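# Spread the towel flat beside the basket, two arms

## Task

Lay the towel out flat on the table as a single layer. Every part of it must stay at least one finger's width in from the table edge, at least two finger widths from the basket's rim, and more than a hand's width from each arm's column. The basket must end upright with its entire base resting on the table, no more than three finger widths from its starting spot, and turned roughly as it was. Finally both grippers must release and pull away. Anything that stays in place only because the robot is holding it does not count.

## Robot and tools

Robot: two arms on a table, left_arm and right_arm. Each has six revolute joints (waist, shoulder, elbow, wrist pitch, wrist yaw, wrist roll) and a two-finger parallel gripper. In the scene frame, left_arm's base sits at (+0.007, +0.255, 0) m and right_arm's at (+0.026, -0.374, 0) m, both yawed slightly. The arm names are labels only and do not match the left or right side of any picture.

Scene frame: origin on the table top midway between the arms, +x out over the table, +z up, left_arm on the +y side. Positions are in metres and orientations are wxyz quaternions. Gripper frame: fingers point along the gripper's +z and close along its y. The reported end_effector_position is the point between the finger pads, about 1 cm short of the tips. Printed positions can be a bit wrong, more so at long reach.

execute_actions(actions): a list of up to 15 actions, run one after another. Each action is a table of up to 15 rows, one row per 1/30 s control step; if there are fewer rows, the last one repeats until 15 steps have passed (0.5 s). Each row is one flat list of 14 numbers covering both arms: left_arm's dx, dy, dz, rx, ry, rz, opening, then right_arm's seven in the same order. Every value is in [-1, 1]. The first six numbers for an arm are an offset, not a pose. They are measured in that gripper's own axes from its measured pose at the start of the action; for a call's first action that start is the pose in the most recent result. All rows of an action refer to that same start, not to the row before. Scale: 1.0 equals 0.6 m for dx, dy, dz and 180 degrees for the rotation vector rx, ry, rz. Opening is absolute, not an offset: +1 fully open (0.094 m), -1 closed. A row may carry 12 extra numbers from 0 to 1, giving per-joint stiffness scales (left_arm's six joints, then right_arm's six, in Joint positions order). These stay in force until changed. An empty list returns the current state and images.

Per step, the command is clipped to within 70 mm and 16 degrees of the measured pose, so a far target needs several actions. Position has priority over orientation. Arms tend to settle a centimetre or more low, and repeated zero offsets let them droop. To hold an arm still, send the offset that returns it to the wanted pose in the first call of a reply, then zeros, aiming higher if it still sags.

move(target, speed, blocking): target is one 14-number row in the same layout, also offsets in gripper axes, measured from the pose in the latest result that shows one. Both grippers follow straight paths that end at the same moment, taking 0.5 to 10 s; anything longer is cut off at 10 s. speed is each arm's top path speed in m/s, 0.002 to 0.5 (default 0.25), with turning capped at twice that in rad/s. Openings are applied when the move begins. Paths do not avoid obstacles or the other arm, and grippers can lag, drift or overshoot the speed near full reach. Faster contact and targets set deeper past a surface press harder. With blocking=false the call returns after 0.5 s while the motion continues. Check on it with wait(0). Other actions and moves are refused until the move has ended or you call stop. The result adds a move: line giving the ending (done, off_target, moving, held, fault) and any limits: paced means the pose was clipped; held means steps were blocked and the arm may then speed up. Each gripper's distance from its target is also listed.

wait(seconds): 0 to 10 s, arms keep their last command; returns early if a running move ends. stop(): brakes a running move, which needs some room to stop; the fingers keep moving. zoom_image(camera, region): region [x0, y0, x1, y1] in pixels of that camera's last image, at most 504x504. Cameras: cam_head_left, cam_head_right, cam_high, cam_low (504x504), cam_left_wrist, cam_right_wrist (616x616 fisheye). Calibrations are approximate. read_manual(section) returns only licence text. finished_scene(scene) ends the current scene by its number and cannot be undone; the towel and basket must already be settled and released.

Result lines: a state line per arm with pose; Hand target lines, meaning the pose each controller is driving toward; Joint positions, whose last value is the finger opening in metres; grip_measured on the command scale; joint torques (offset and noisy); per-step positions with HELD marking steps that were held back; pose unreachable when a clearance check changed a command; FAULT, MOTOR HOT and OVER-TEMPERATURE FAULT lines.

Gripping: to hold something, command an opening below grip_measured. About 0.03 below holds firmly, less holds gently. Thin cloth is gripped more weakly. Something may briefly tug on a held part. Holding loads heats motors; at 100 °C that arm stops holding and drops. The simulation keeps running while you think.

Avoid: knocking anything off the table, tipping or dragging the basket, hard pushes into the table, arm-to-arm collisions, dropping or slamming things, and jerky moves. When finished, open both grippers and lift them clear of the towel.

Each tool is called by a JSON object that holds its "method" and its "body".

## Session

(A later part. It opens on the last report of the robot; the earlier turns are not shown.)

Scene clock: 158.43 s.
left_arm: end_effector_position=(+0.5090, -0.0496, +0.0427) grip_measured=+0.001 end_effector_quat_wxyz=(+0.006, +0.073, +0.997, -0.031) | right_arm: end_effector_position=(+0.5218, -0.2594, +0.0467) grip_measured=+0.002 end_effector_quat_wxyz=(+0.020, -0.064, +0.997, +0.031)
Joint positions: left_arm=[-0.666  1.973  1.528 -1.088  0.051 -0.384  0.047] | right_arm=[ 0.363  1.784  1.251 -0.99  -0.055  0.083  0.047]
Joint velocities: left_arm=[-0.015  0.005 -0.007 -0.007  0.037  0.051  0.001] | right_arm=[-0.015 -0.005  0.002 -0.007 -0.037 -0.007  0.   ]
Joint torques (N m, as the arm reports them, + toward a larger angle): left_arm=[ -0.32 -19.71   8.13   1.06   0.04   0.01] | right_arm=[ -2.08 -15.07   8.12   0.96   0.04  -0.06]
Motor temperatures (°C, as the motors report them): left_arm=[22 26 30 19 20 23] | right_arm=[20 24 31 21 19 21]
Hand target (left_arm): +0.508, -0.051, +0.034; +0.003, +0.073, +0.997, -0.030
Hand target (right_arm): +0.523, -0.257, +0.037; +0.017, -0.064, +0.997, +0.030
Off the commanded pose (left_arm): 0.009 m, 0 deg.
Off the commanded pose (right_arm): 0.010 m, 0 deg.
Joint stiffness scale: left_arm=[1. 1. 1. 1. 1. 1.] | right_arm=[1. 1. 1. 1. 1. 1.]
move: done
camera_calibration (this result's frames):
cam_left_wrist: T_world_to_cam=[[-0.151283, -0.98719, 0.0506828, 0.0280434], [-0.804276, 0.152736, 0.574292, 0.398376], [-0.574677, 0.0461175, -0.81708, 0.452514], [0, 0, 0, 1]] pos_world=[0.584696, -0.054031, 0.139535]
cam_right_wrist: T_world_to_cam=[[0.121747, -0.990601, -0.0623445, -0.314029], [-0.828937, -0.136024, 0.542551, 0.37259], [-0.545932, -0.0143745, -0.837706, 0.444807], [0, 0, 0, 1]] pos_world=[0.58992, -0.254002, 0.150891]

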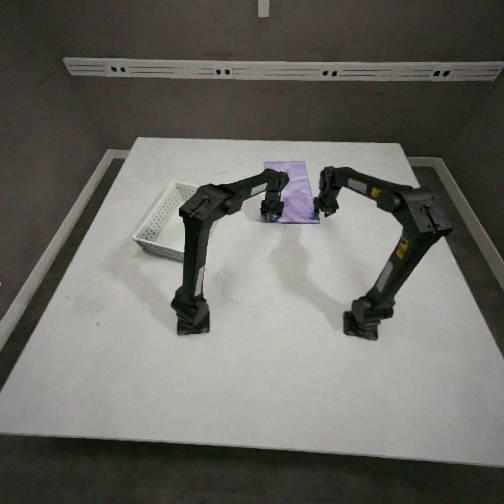

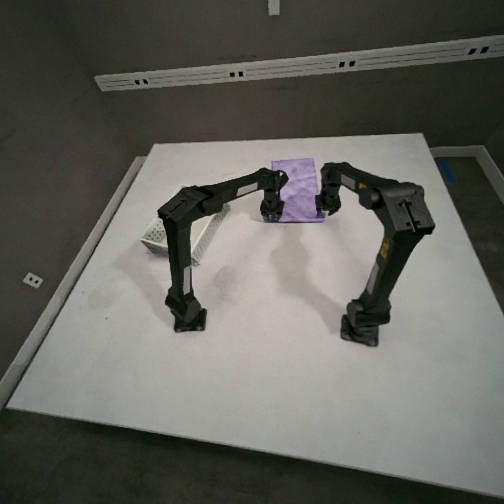

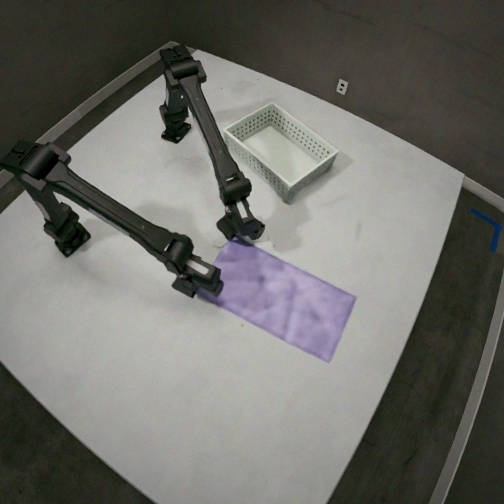

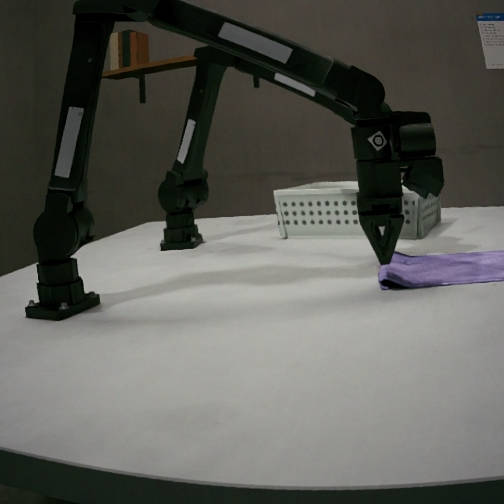

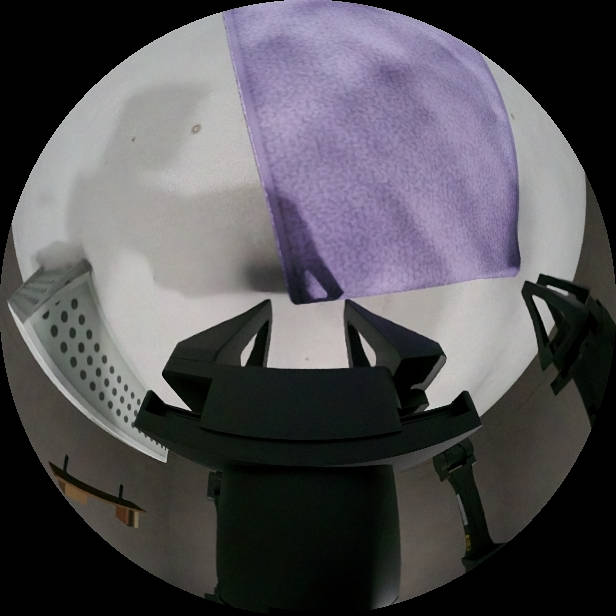

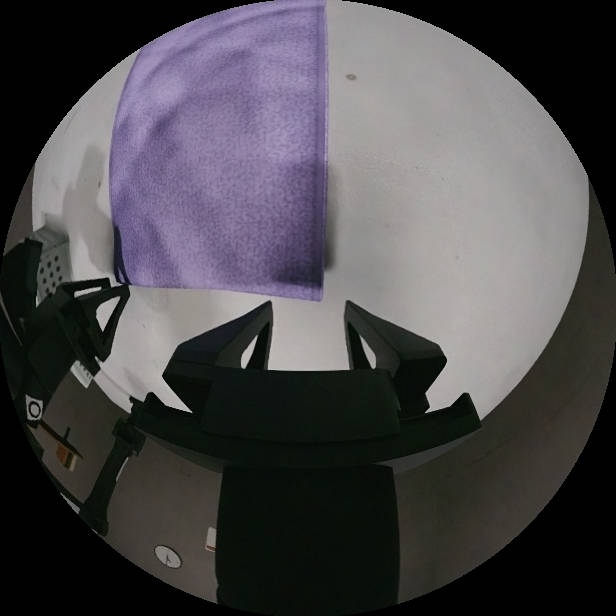

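{"method": "move", "body": {"target": [-0.065,0,-0.01,0,0,0,0,-0.065,0,-0.01,0,0,0,0], "speed": 0.06}}

{"method": "move", "body": {"target": [0,0,0.055,0,0,0,0,0,0,0.06,0,0,0,0], "speed": 0.04}}

Scene clock: 162.33 s.
left_arm: end_effector_position=(+0.5310, -0.0506, +0.0426) grip_measured=+0.001 end_effector_quat_wxyz=(-0.004, +0.069, +0.997, -0.027) | right_arm: end_effector_position=(+0.5488, -0.2536, +0.0533) grip_measured=+0.002 end_effector_quat_wxyz=(+0.019, -0.064, +0.997, +0.031)
Joint positions: left_arm=[-0.649  2.033  1.626 -1.148  0.051 -0.374  0.047] | right_arm=[ 0.363  1.839  1.351 -1.035 -0.055  0.083  0.047]
Joint velocities: left_arm=[-0.034 -0.024  0.002 -0.012  0.007 -0.007 -0.   ] | right_arm=[ 0.015 -0.015 -0.022  0.002 -0.007 -0.007  0.001]
Joint torques (N m, as the arm reports them, + toward a larger angle): left_arm=[  0.46 -20.12  12.33   0.25   0.04   0.18] | right_arm=[ -3.07 -16.    11.69  -0.03   0.02  -0.18]
Motor temperatures (°C, as the motors report them): left_arm=[22 26 29 19 20 23] | right_arm=[20 24 31 21 19 21]
Hand target (left_arm): +0.547, -0.054, +0.049; +0.007, +0.073, +0.997, -0.031
Hand target (right_arm): +0.560, -0.255, +0.054; +0.020, -0.064, +0.997, +0.031
Off the commanded pose (left_arm): 0.018 m, 1 deg.
Off the commanded pose (right_arm): 0.012 m, 0 deg.
Joint stiffness scale: left_arm=[1. 1. 1. 1. 1. 1.] | right_arm=[1. 1. 1. 1. 1. 1.]
move: off_target (left_arm, right_arm)
camera_calibration (this result's frames):
cam_left_wrist: T_world_to_cam=[[-0.143237, -0.988772, 0.0425711, 0.0263029], [-0.794481, 0.140528, 0.590805, 0.409752], [-0.590155, 0.0508034, -0.80569, 0.473129], [0, 0, 0, 1]] pos_world=[0.608527, -0.0556108, 0.137992]
cam_right_wrist: T_world_to_cam=[[0.121724, -0.990606, -0.0623111, -0.311195], [-0.828734, -0.135981, 0.542871, 0.392017], [-0.546244, -0.0144411, -0.837501, 0.465277], [0, 0, 0, 1]] pos_world=[0.616912, -0.248246, 0.157464]

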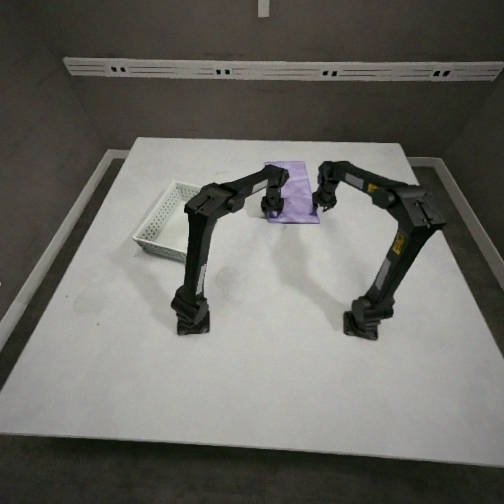

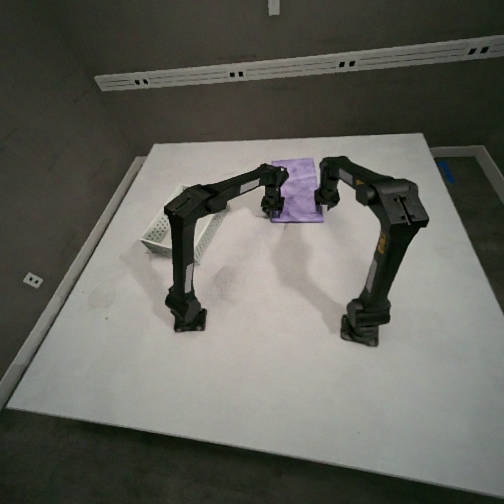

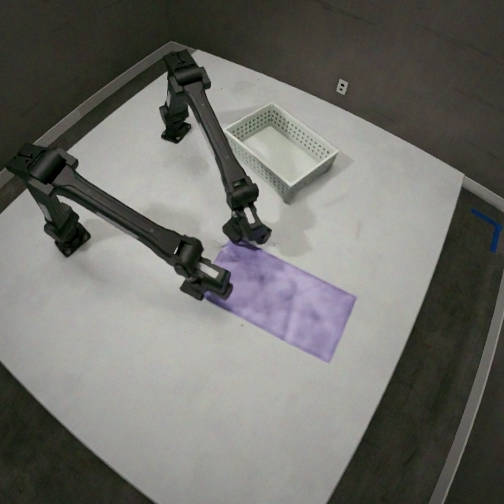

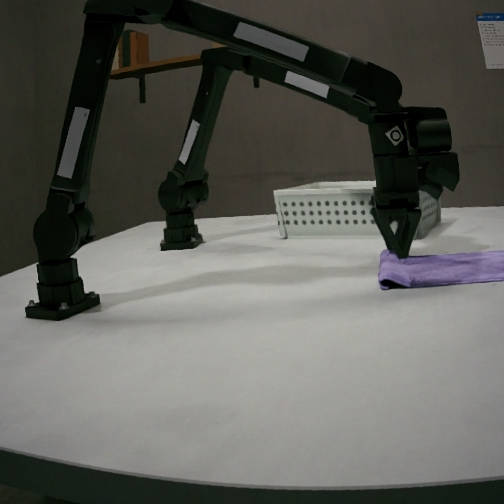

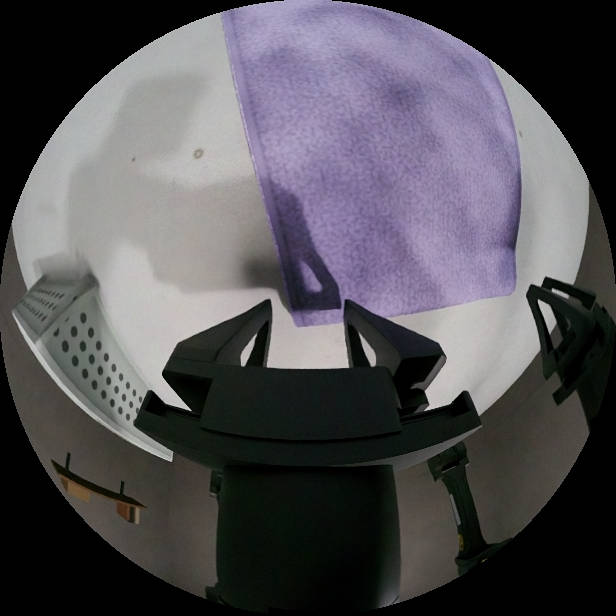

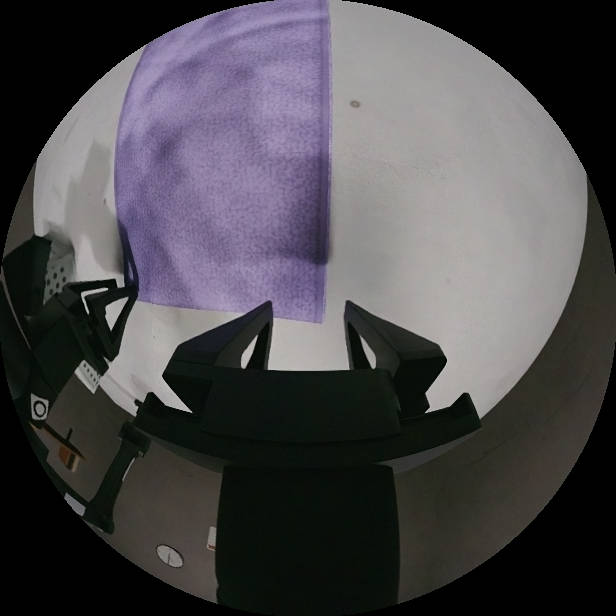

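Scene clock: 163.60 s.
left_arm: end_effector_position=(+0.5327, -0.0516, +0.0244) grip_measured=+0.001 end_effector_quat_wxyz=(+0.003, +0.069, +0.997, -0.030) | right_arm: end_effector_position=(+0.5492, -0.2535, +0.0291) grip_measured=+0.002 end_effector_quat_wxyz=(+0.023, -0.064, +0.997, +0.031)
Joint positions: left_arm=[-0.649  2.049  1.6   -1.091  0.051 -0.374  0.047] | right_arm=[ 0.363  1.866  1.32  -0.969 -0.055  0.083  0.047]
Joint velocities: left_arm=[-0.005 -0.015  0.002 -0.002 -0.022  0.066  0.001] | right_arm=[-0.005 -0.015 -0.002 -0.007 -0.022 -0.022  0.   ]
Joint torques (N m, as the arm reports them, + toward a larger angle): left_arm=[ -0.21 -20.01   7.73   1.1    0.04   0.01] | right_arm=[ -2.31 -15.95   8.17   0.87   0.07  -0.04]
Motor temperatures (°C, as the motors report them): left_arm=[22 26 29 19 20 23] | right_arm=[20 24 31 21 19 21]
Hand target (left_arm): +0.530, -0.052, +0.010; -0.004, +0.069, +0.997, -0.027
Hand target (right_arm): +0.549, -0.251, +0.018; +0.019, -0.064, +0.997, +0.031
Off the commanded pose (left_arm): 0.015 m, 1 deg.
Off the commanded pose (right_arm): 0.012 m, 0 deg.
Joint stiffness scale: left_arm=[1. 1. 1. 1. 1. 1.] | right_arm=[1. 1. 1. 1. 1. 1.]
move: off_target (left_arm, right_arm)
camera_calibration (this result's frames):
cam_left_wrist: T_world_to_cam=[[-0.14384, -0.988433, 0.0480568, 0.0265564], [-0.802262, 0.144904, 0.579119, 0.426709], [-0.579385, 0.0447464, -0.813825, 0.453688], [0, 0, 0, 1]] pos_world=[0.609012, -0.0558836, 0.120831]
cam_right_wrist: T_world_to_cam=[[0.122215, -0.990501, -0.0630105, -0.312882], [-0.832961, -0.136883, 0.536133, 0.407812], [-0.539666, -0.0130383, -0.841778, 0.44217], [0, 0, 0, 1]] pos_world=[0.616554, -0.248322, 0.133853]

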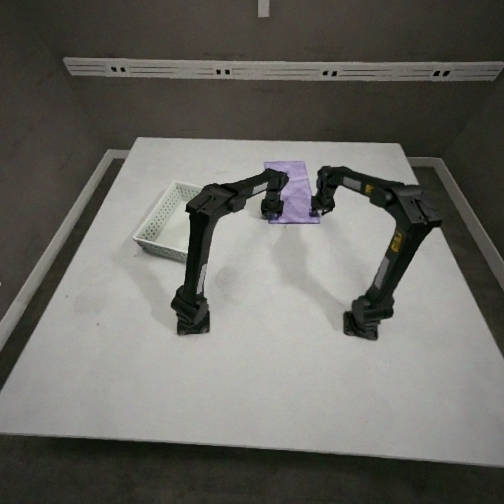

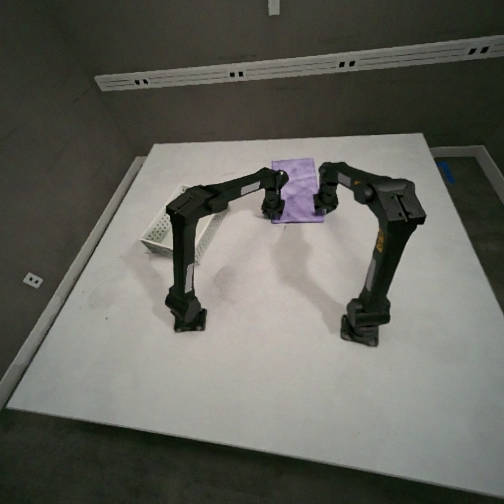

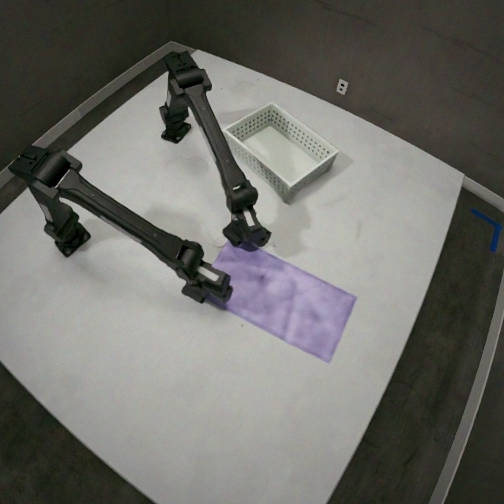

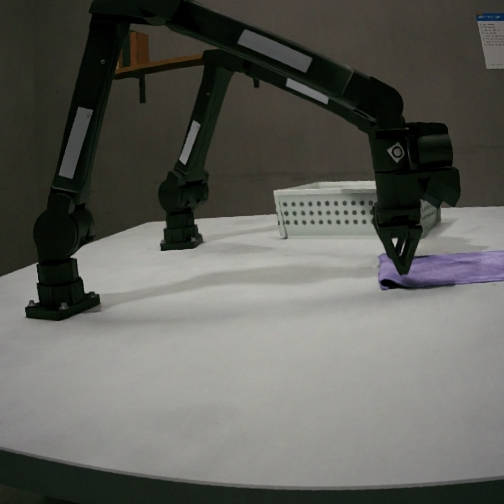

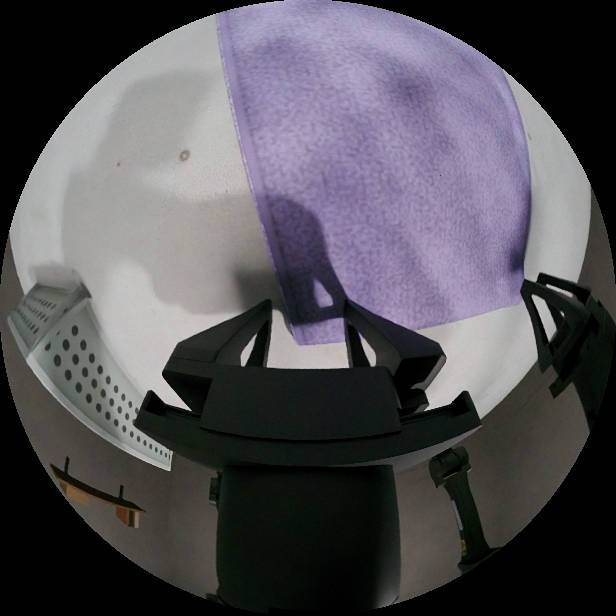

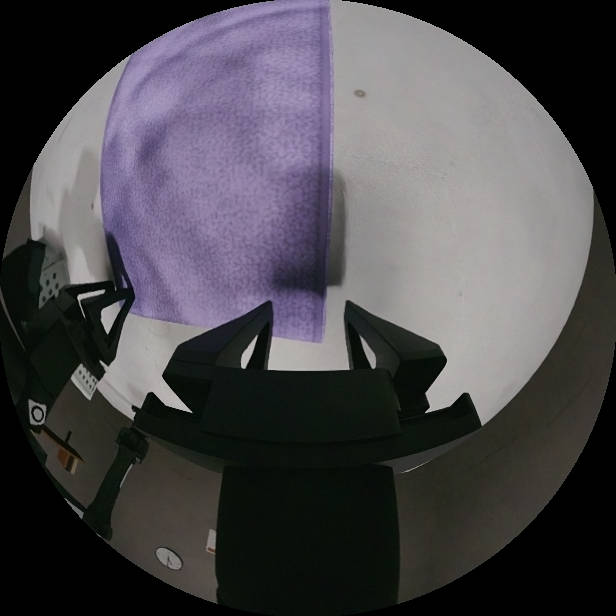

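{"method": "execute_actions", "body": {"actions": [[[0,0,0.03,0,0,0,0,0,0,0.045,0,0,0,0]],[[0,0,0.01,0,0,0,-1,0,0,0.01,0,0,0,-1]],[[0,0,0,0,0,0,-1,0,0,0,0,0,0,-1]]]}}

{"method": "move", "body": {"target": [0,0,-0.1,0,0,0,-1,0,0,-0.1,0,0,0,-1], "speed": 0.06}}

{"method": "zoom_image", "body": {"camera": "cam_low", "region": [300,200,504,320]}}

Scene clock: 170.17 s.
left_arm: end_effector_position=(+0.5363, -0.0553, +0.0247) grip_measured=-0.947 end_effector_quat_wxyz=(+0.013, +0.070, +0.997, -0.037) | right_arm: end_effector_position=(+0.5494, -0.2535, +0.0126) grip_measured=-0.992 end_effector_quat_wxyz=(+0.026, -0.064, +0.997, +0.032)
Joint positions: left_arm=[-0.65   2.046  1.596 -1.066  0.057 -0.374  0.002] | right_arm=[ 0.363  1.887  1.3   -0.923 -0.055  0.083  0.   ]
Joint velocities: left_arm=[-0.005 -0.005 -0.007  0.002 -0.095  0.037 -0.001] | right_arm=[-0.005 -0.005 -0.002 -0.012  0.022  0.037  0.   ]
Joint torques (N m, as the arm reports them, + toward a larger angle): left_arm=[  0.02 -21.66   8.32   0.66   0.01   0.02] | right_arm=[ -2.51 -17.98   7.97   0.41   0.05  -0.1 ]
Motor temperatures (°C, as the motors report them): left_arm=[22 26 29 19 20 23] | right_arm=[20 24 30 21 19 21]
Hand target (left_arm): +0.536, -0.055, +0.024; +0.013, +0.070, +0.997, -0.037
Hand target (right_arm): +0.549, -0.253, +0.013; +0.026, -0.064, +0.997, +0.032
Off the commanded pose (left_arm): 0.000 m, 0 deg.
Off the commanded pose (right_arm): 0.000 m, 0 deg.
Joint stiffness scale: left_arm=[1. 1. 1. 1. 1. 1.] | right_arm=[1. 1. 1. 1. 1. 1.]
Step readings (end_effector_position; steps 1 to 15: 1st action; 16 to 30: 2nd action; 31 to 45: 3rd action):
0: left_arm (+0.5327, -0.0516, +0.0244) | right_arm (+0.5492, -0.2535, +0.0291)
1: left_arm (+0.5332, -0.0519, +0.0240) | right_arm (+0.5500, -0.2534, +0.0280)
2: left_arm (+0.5341, -0.0524, +0.0237) | right_arm (+0.5515, -0.2530, +0.0268)
4: left_arm (+0.5346, -0.0527, +0.0232) | right_arm (+0.5520, -0.2529, +0.0227)
8: left_arm (+0.5354, -0.0531, +0.0232) | right_arm (+0.5499, -0.2534, +0.0150)
15: left_arm (+0.5356, -0.0533, +0.0232) | right_arm (+0.5494, -0.2535, +0.0126)
16: left_arm (+0.5355, -0.0535, +0.0232) | right_arm (+0.5494, -0.2535, +0.0126)
17: left_arm (+0.5357, -0.0541, +0.0233) | right_arm (+0.5494, -0.2535, +0.0126)
19: left_arm (+0.5361, -0.0551, +0.0240) | right_arm (+0.5494, -0.2535, +0.0126)
23: left_arm (+0.5363, -0.0551, +0.0245) | right_arm (+0.5494, -0.2535, +0.0126)
30: left_arm (+0.5363, -0.0551, +0.0245) | right_arm (+0.5494, -0.2535, +0.0126)
31: left_arm (+0.5363, -0.0552, +0.0247) | right_arm (+0.5494, -0.2535, +0.0126)
32: left_arm (+0.5363, -0.0553, +0.0247) | right_arm (+0.5494, -0.2535, +0.0126)
34: left_arm (+0.5363, -0.0553, +0.0247) | right_arm (+0.5494, -0.2535, +0.0126)
38: left_arm (+0.5363, -0.0553, +0.0247) | right_arm (+0.5494, -0.2535, +0.0126)
45: end_effector_position above
camera_calibration (this result's frames):
cam_left_wrist: T_world_to_cam=[[-0.145816, -0.987376, 0.0618616, 0.0242283], [-0.812272, 0.155184, 0.562256, 0.436226], [-0.564758, 0.0317375, -0.824646, 0.447841], [0, 0, 0, 1]] pos_world=[0.610789, -0.0579861, 0.122541]
cam_right_wrist: T_world_to_cam=[[0.122569, -0.990426, -0.0635076, -0.314073], [-0.835948, -0.13752, 0.5313, 0.418377], [-0.534946, -0.0120319, -0.8448, 0.42608], [0, 0, 0, 1]] pos_world=[0.616167, -0.248405, 0.117723]

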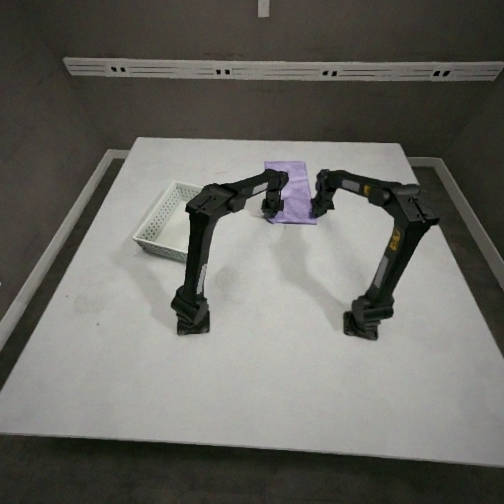

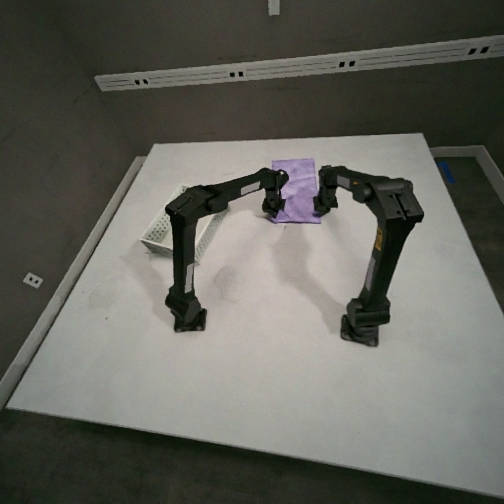

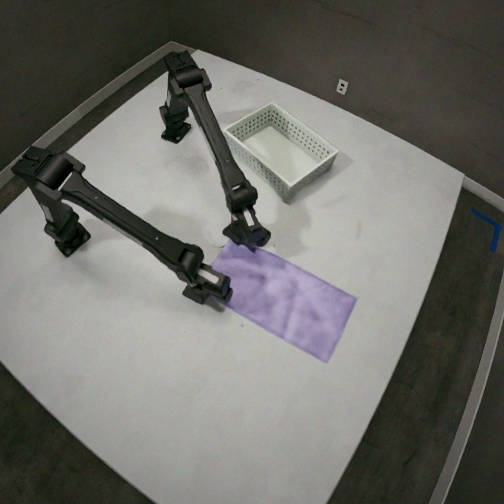

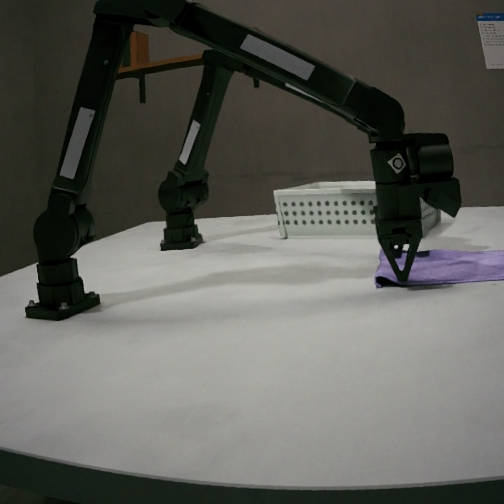

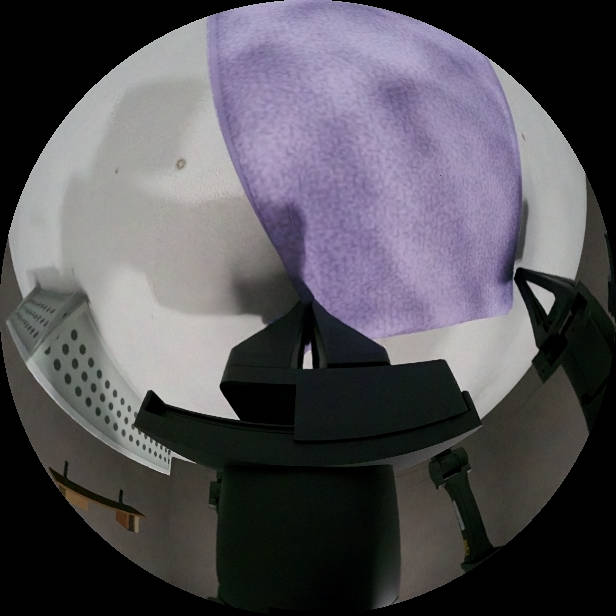

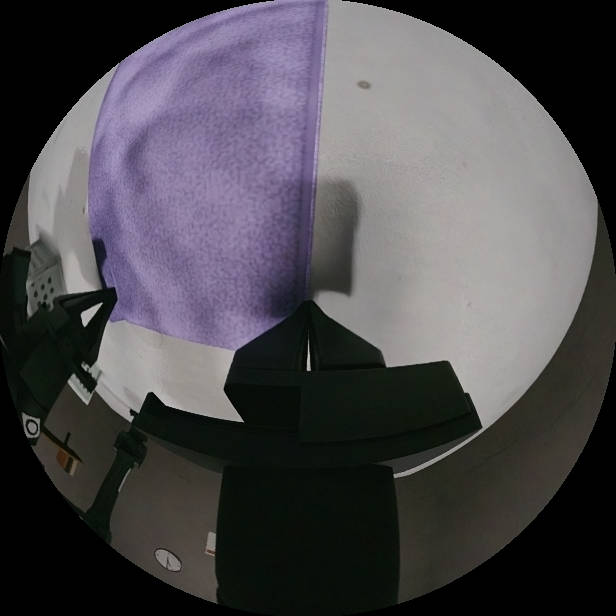

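Scene clock: 171.57 s.
left_arm: end_effector_position=(+0.5161, -0.0440, +0.0565) grip_measured=-0.947 end_effector_quat_wxyz=(-0.014, +0.069, +0.997, -0.025) | right_arm: end_effector_position=(+0.5339, -0.2568, +0.0573) grip_measured=-0.992 end_effector_quat_wxyz=(+0.013, -0.064, +0.997, +0.030)
Joint positions: left_arm=[-0.65   1.99   1.596 -1.18   0.057 -0.374  0.002] | right_arm=[ 0.363  1.806  1.315 -1.046 -0.055  0.083  0.   ]
Joint velocities: left_arm=[-0.015 -0.015 -0.007  0.002 -0.022  0.066 -0.   ] | right_arm=[-0.015 -0.005 -0.012  0.012  0.007 -0.007 -0.001]
Joint torques (N m, as the arm reports them, + toward a larger angle): left_arm=[  0.17 -22.32  12.63   0.18   0.02   0.07] | right_arm=[ -3.02 -17.45  11.54  -0.16   0.03  -0.17]
Motor temperatures (°C, as the motors report them): left_arm=[22 26 29 19 20 23] | right_arm=[20 25 30 21 19 21]
Hand target (left_arm): +0.534, -0.051, +0.085; +0.013, +0.070, +0.997, -0.037
Hand target (right_arm): +0.547, -0.258, +0.072; +0.026, -0.064, +0.997, +0.032
Off the commanded pose (left_arm): 0.034 m, 3 deg.
Off the commanded pose (right_arm): 0.020 m, 2 deg.
Joint stiffness scale: left_arm=[1. 1. 1. 1. 1. 1.] | right_arm=[1. 1. 1. 1. 1. 1.]
move: off_target (left_arm, right_arm)
camera_calibration (this result's frames):
cam_left_wrist: T_world_to_cam=[[-0.143194, -0.988835, 0.0412507, 0.0301897], [-0.782421, 0.13863, 0.607123, 0.381583], [-0.606063, 0.0546609, -0.793536, 0.482928], [0, 0, 0, 1]] pos_world=[0.595566, -0.0494435, 0.150307]
cam_right_wrist: T_world_to_cam=[[0.120918, -0.990778, -0.0611366, -0.311953], [-0.821573, -0.134454, 0.554022, 0.373032], [-0.557133, -0.0167632, -0.830254, 0.465307], [0, 0, 0, 1]] pos_world=[0.603432, -0.251121, 0.160583]

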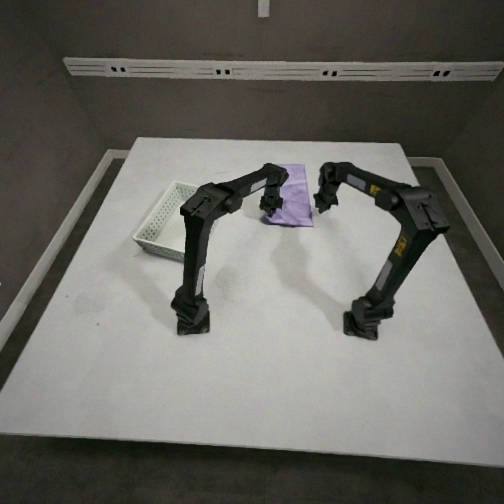

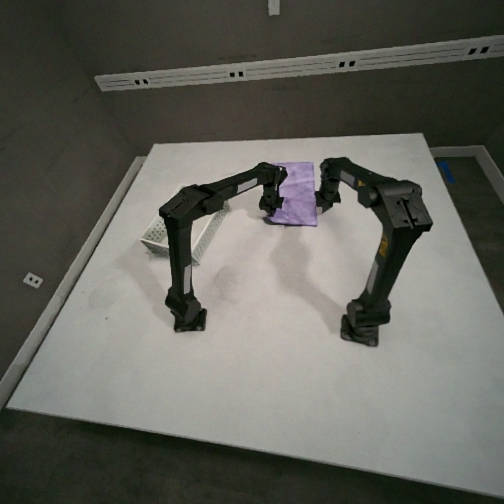

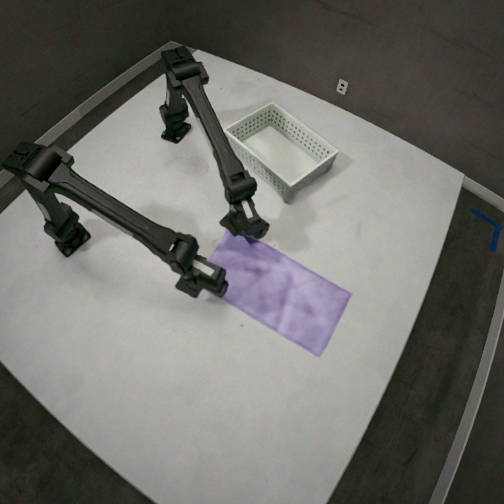

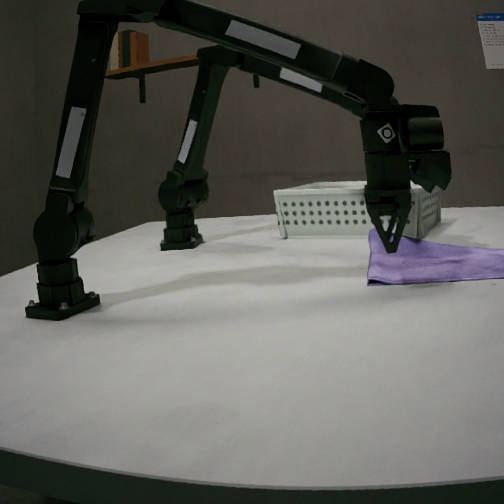

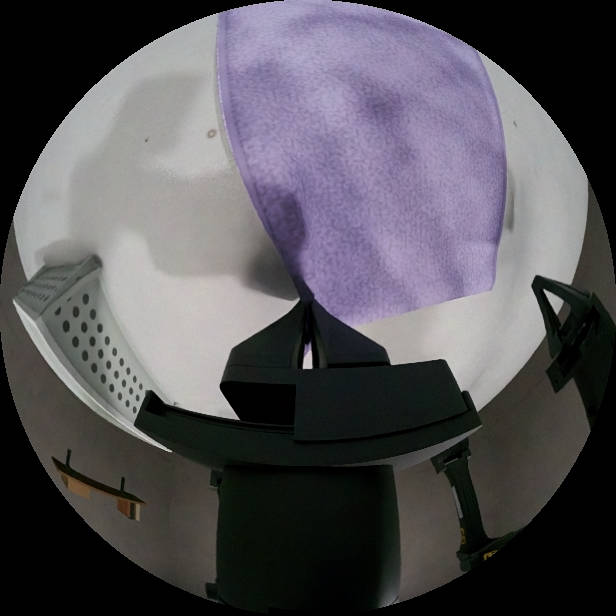

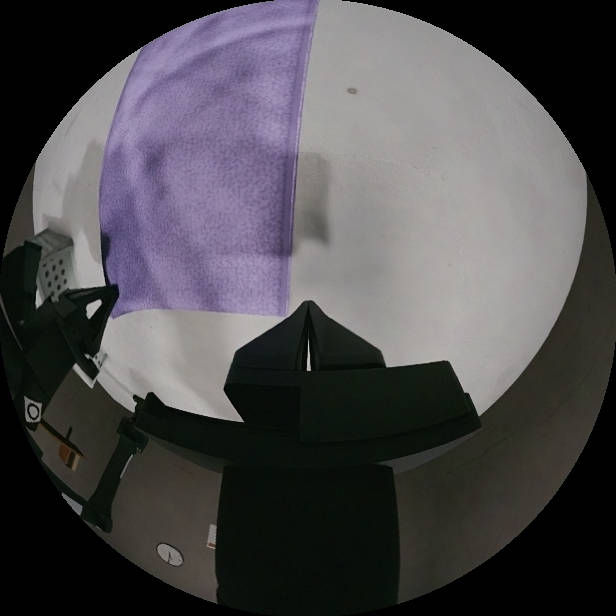

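Region (300, 200, 504, 320) of cam_low's 504x504 image, scaled by 2.471, with more detail than that image has; it fills the top 296 rows of this view, and the rest is white.

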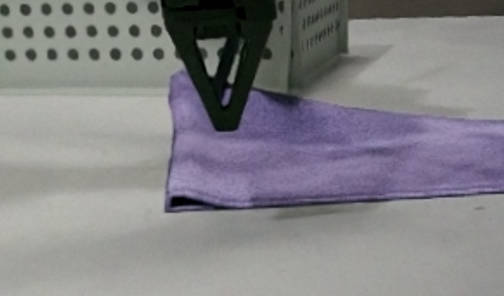

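Looks unfolded. Release.

{"method": "move", "body": {"target": [0,0,0,0,0,0,0.2,0,0,0,0,0,0,-1]}}

{"method": "move", "body": {"target": [0.25,0.1,-0.3,0,0,0,0.2,0.25,-0.15,-0.3,0,0,0,-1]}}

{"method": "zoom_image", "body": {"camera": "cam_low", "region": [300,200,504,320]}}

{"method": "zoom_image", "body": {"camera": "cam_high", "region": [160,200,380,380]}}

Scene clock: 175.03 s.
left_arm: end_effector_position=(+0.5161, -0.0440, +0.0565) grip_measured=+0.199 end_effector_quat_wxyz=(-0.014, +0.069, +0.997, -0.025) | right_arm: end_effector_position=(+0.5339, -0.2568, +0.0573) grip_measured=-0.992 end_effector_quat_wxyz=(+0.013, -0.064, +0.997, +0.030)
Joint positions: left_arm=[-0.65   1.99   1.596 -1.18   0.057 -0.374  0.056] | right_arm=[ 0.363  1.806  1.315 -1.046 -0.055  0.083  0.   ]
Joint velocities: left_arm=[-0.005  0.005  0.012 -0.007 -0.022  0.037  0.   ] | right_arm=[ 0.005  0.005  0.012  0.007 -0.066 -0.022 -0.001]
Joint torques (N m, as the arm reports them, + toward a larger angle): left_arm=[ -0.1  -21.18   8.41   0.58   0.05   0.03] | right_arm=[ -2.41 -17.25   8.43   0.39   0.04  -0.1 ]
Motor temperatures (°C, as the motors report them): left_arm=[22 26 29 19 20 23] | right_arm=[20 25 31 21 19 21]
Hand target (left_arm): +0.516, -0.044, +0.057; -0.014, +0.069, +0.997, -0.025
Hand target (right_arm): +0.534, -0.257, +0.057; +0.013, -0.064, +0.997, +0.030
Off the commanded pose (left_arm): 0.000 m, 0 deg.
Off the commanded pose (right_arm): 0.000 m, 0 deg.
Joint stiffness scale: left_arm=[1. 1. 1. 1. 1. 1.] | right_arm=[1. 1. 1. 1. 1. 1.]
move: done
camera_calibration (this result's frames):
cam_left_wrist: T_world_to_cam=[[-0.143194, -0.988835, 0.0412507, 0.0301897], [-0.782421, 0.13863, 0.607123, 0.381583], [-0.606063, 0.0546609, -0.793536, 0.482928], [0, 0, 0, 1]] pos_world=[0.595566, -0.0494435, 0.150307]
cam_right_wrist: T_world_to_cam=[[0.120918, -0.990778, -0.0611366, -0.311953], [-0.821573, -0.134454, 0.554022, 0.373032], [-0.557133, -0.0167632, -0.830254, 0.465307], [0, 0, 0, 1]] pos_world=[0.603432, -0.251121, 0.160583]

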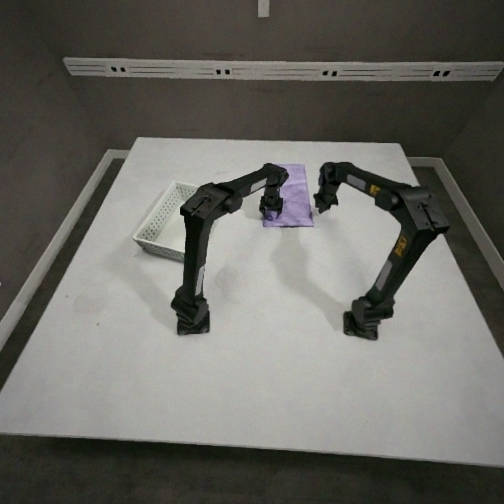

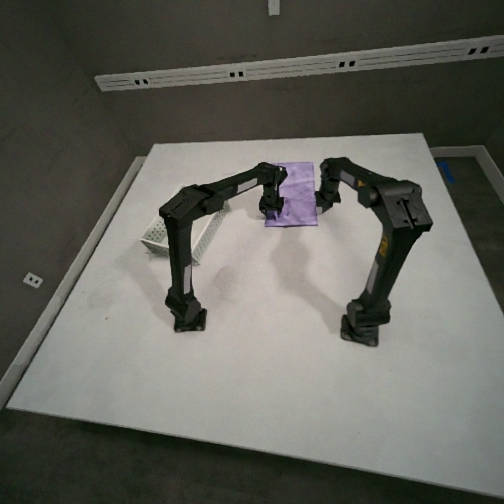

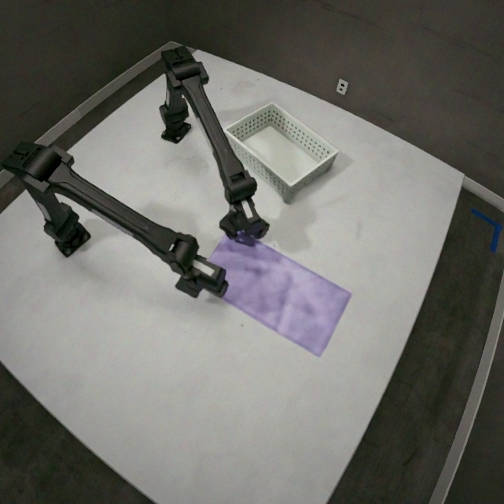

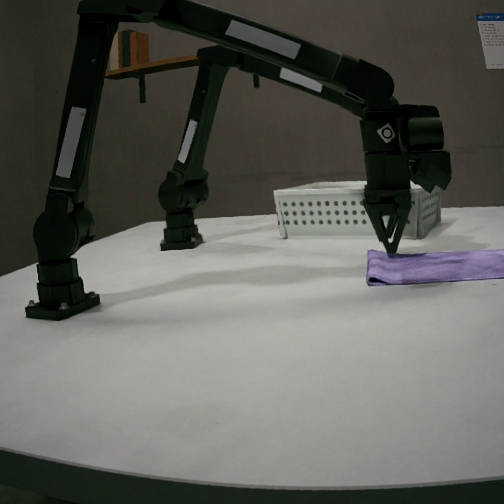

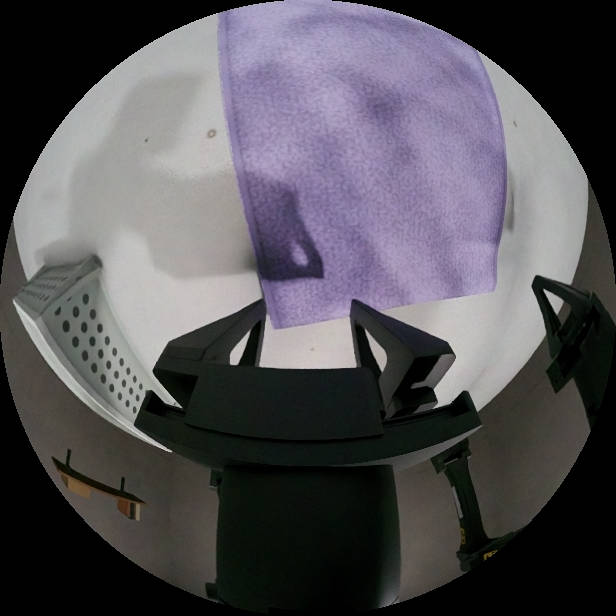

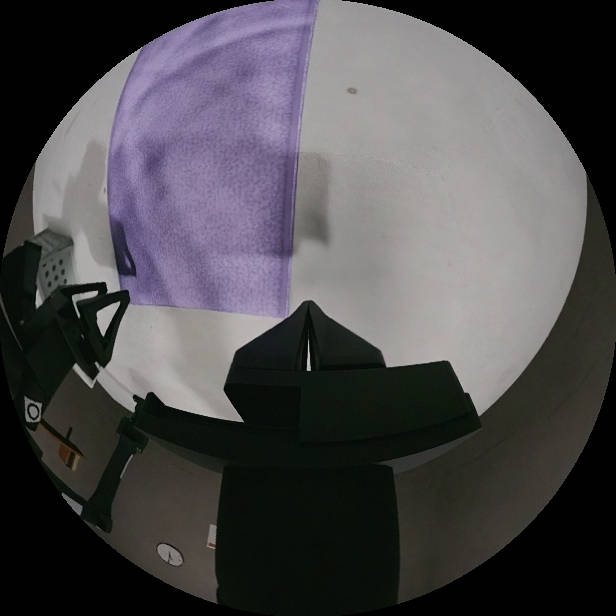

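Scene clock: 176.57 s.
left_arm: end_effector_position=(+0.3792, +0.0363, +0.2421) grip_measured=+0.199 end_effector_quat_wxyz=(-0.005, +0.068, +0.997, -0.029) | right_arm: end_effector_position=(+0.3939, -0.3748, +0.2288) grip_measured=-0.992 end_effector_quat_wxyz=(+0.022, -0.058, +0.998, +0.029)
Joint positions: left_arm=[-0.643  1.456  1.386 -1.484  0.057 -0.372  0.056] | right_arm=[ 0.125  1.279  1.178 -1.43  -0.062 -0.144  0.   ]
Joint velocities: left_arm=[-0.005  0.005 -0.002  0.002 -0.022  0.022  0.001] | right_arm=[-0.005 -0.015  0.007 -0.002  0.051 -0.066  0.001]
Joint torques (N m, as the arm reports them, + toward a larger angle): left_arm=[  0.68 -12.59   8.93   0.29   0.03   0.18] | right_arm=[-2.49 -8.75  9.67 -0.04 -0.11 -0.2 ]
Motor temperatures (°C, as the motors report them): left_arm=[22 26 29 19 20 23] | right_arm=[20 25 31 21 19 21]
Hand target (left_arm): +0.380, +0.041, +0.237; -0.014, +0.069, +0.997, -0.025
Hand target (right_arm): +0.394, -0.375, +0.226; +0.012, -0.064, +0.997, +0.031
Off the commanded pose (left_arm): 0.010 m, 1 deg.
Off the commanded pose (right_arm): 0.002 m, 1 deg.
Joint stiffness scale: left_arm=[1. 1. 1. 1. 1. 1.] | right_arm=[1. 1. 1. 1. 1. 1.]
move: done
camera_calibration (this result's frames):
cam_left_wrist: T_world_to_cam=[[-0.140216, -0.98893, 0.0485459, 0.0794995], [-0.79362, 0.141571, 0.591714, 0.158492], [-0.592036, 0.0444408, -0.804685, 0.540559], [0, 0, 0, 1]] pos_world=[0.45696, 0.0321589, 0.337339]
cam_right_wrist: T_world_to_cam=[[0.110419, -0.992148, -0.0587309, -0.398357], [-0.833488, -0.124626, 0.538299, 0.159062], [-0.541392, -0.0104871, -0.840705, 0.526256], [0, 0, 0, 1]] pos_world=[0.461473, -0.369887, 0.333408]

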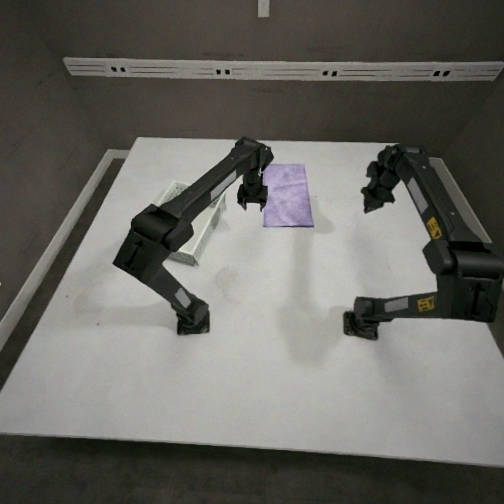

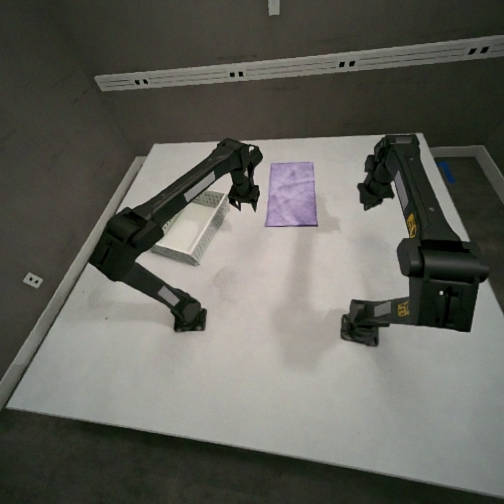

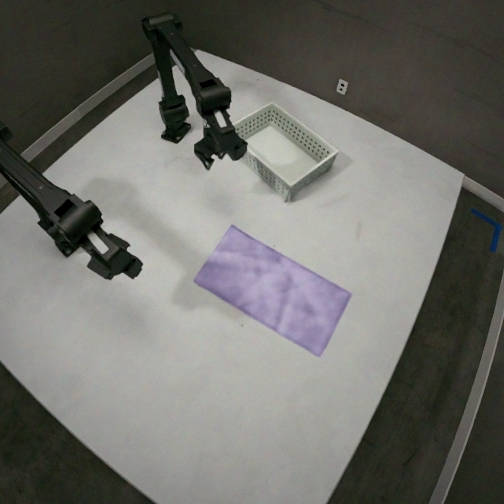

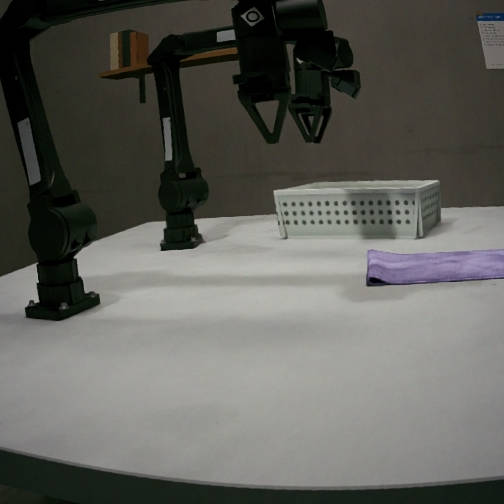

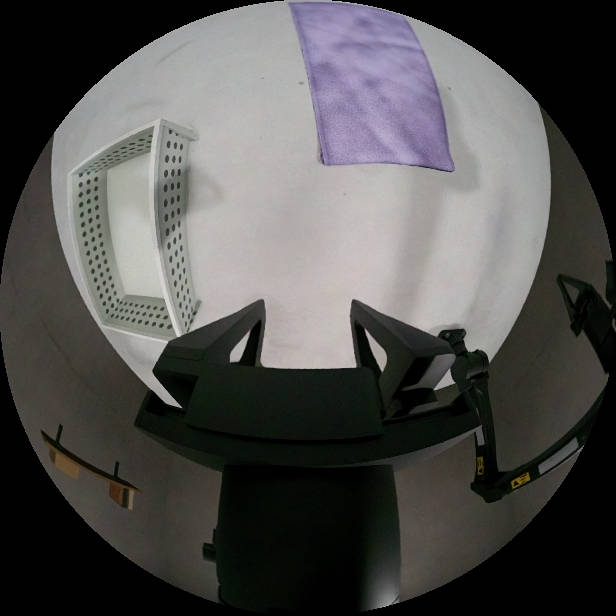

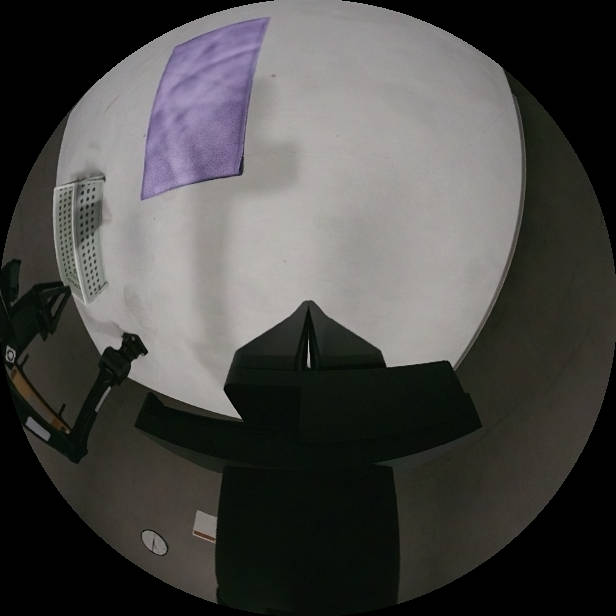

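Region (300, 200, 504, 320) of cam_low's 504x504 image, scaled by 2.471, with more detail than that image has; it fills the top 296 rows of this view, and the rest is white.

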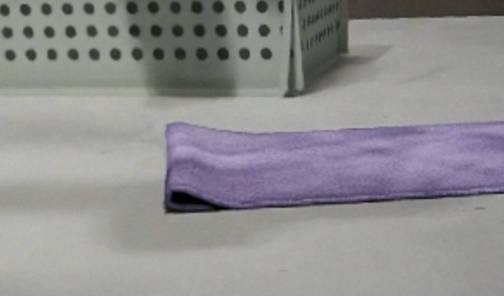

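Region (160, 200, 380, 380) of cam_high's 504x504 image, scaled by 2.291, with more detail than that image has; it fills the top 412 rows of this view, and the rest is white.

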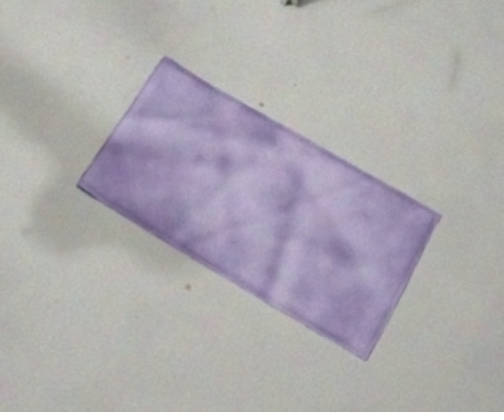

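{"method": "zoom_image", "body": {"camera": "cam_low", "region": [355,240,425,295]}}

{"method": "zoom_image", "body": {"camera": "cam_right_wrist", "region": [120,110,280,220]}}

Region (355, 240, 425, 295) of cam_low's 504x504 image, scaled by 7.200, with more detail than that image has; it fills the top 396 rows of this view, and the rest is white.

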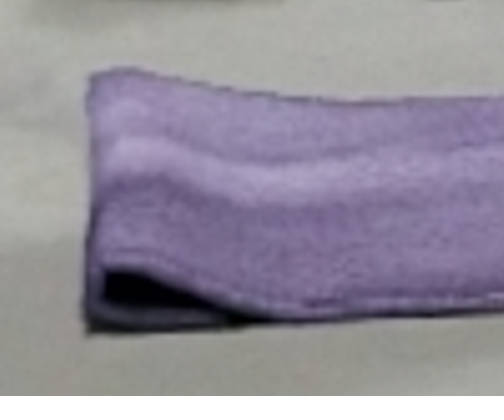

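Region (120, 110, 280, 220) of cam_right_wrist's 616x616 image, scaled by 3.150, with more detail than that image has; it fills the top 346 rows of this view, and the rest is white.

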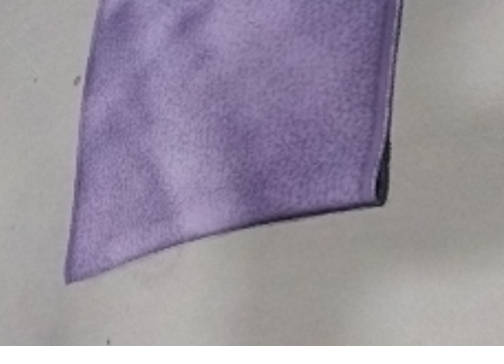

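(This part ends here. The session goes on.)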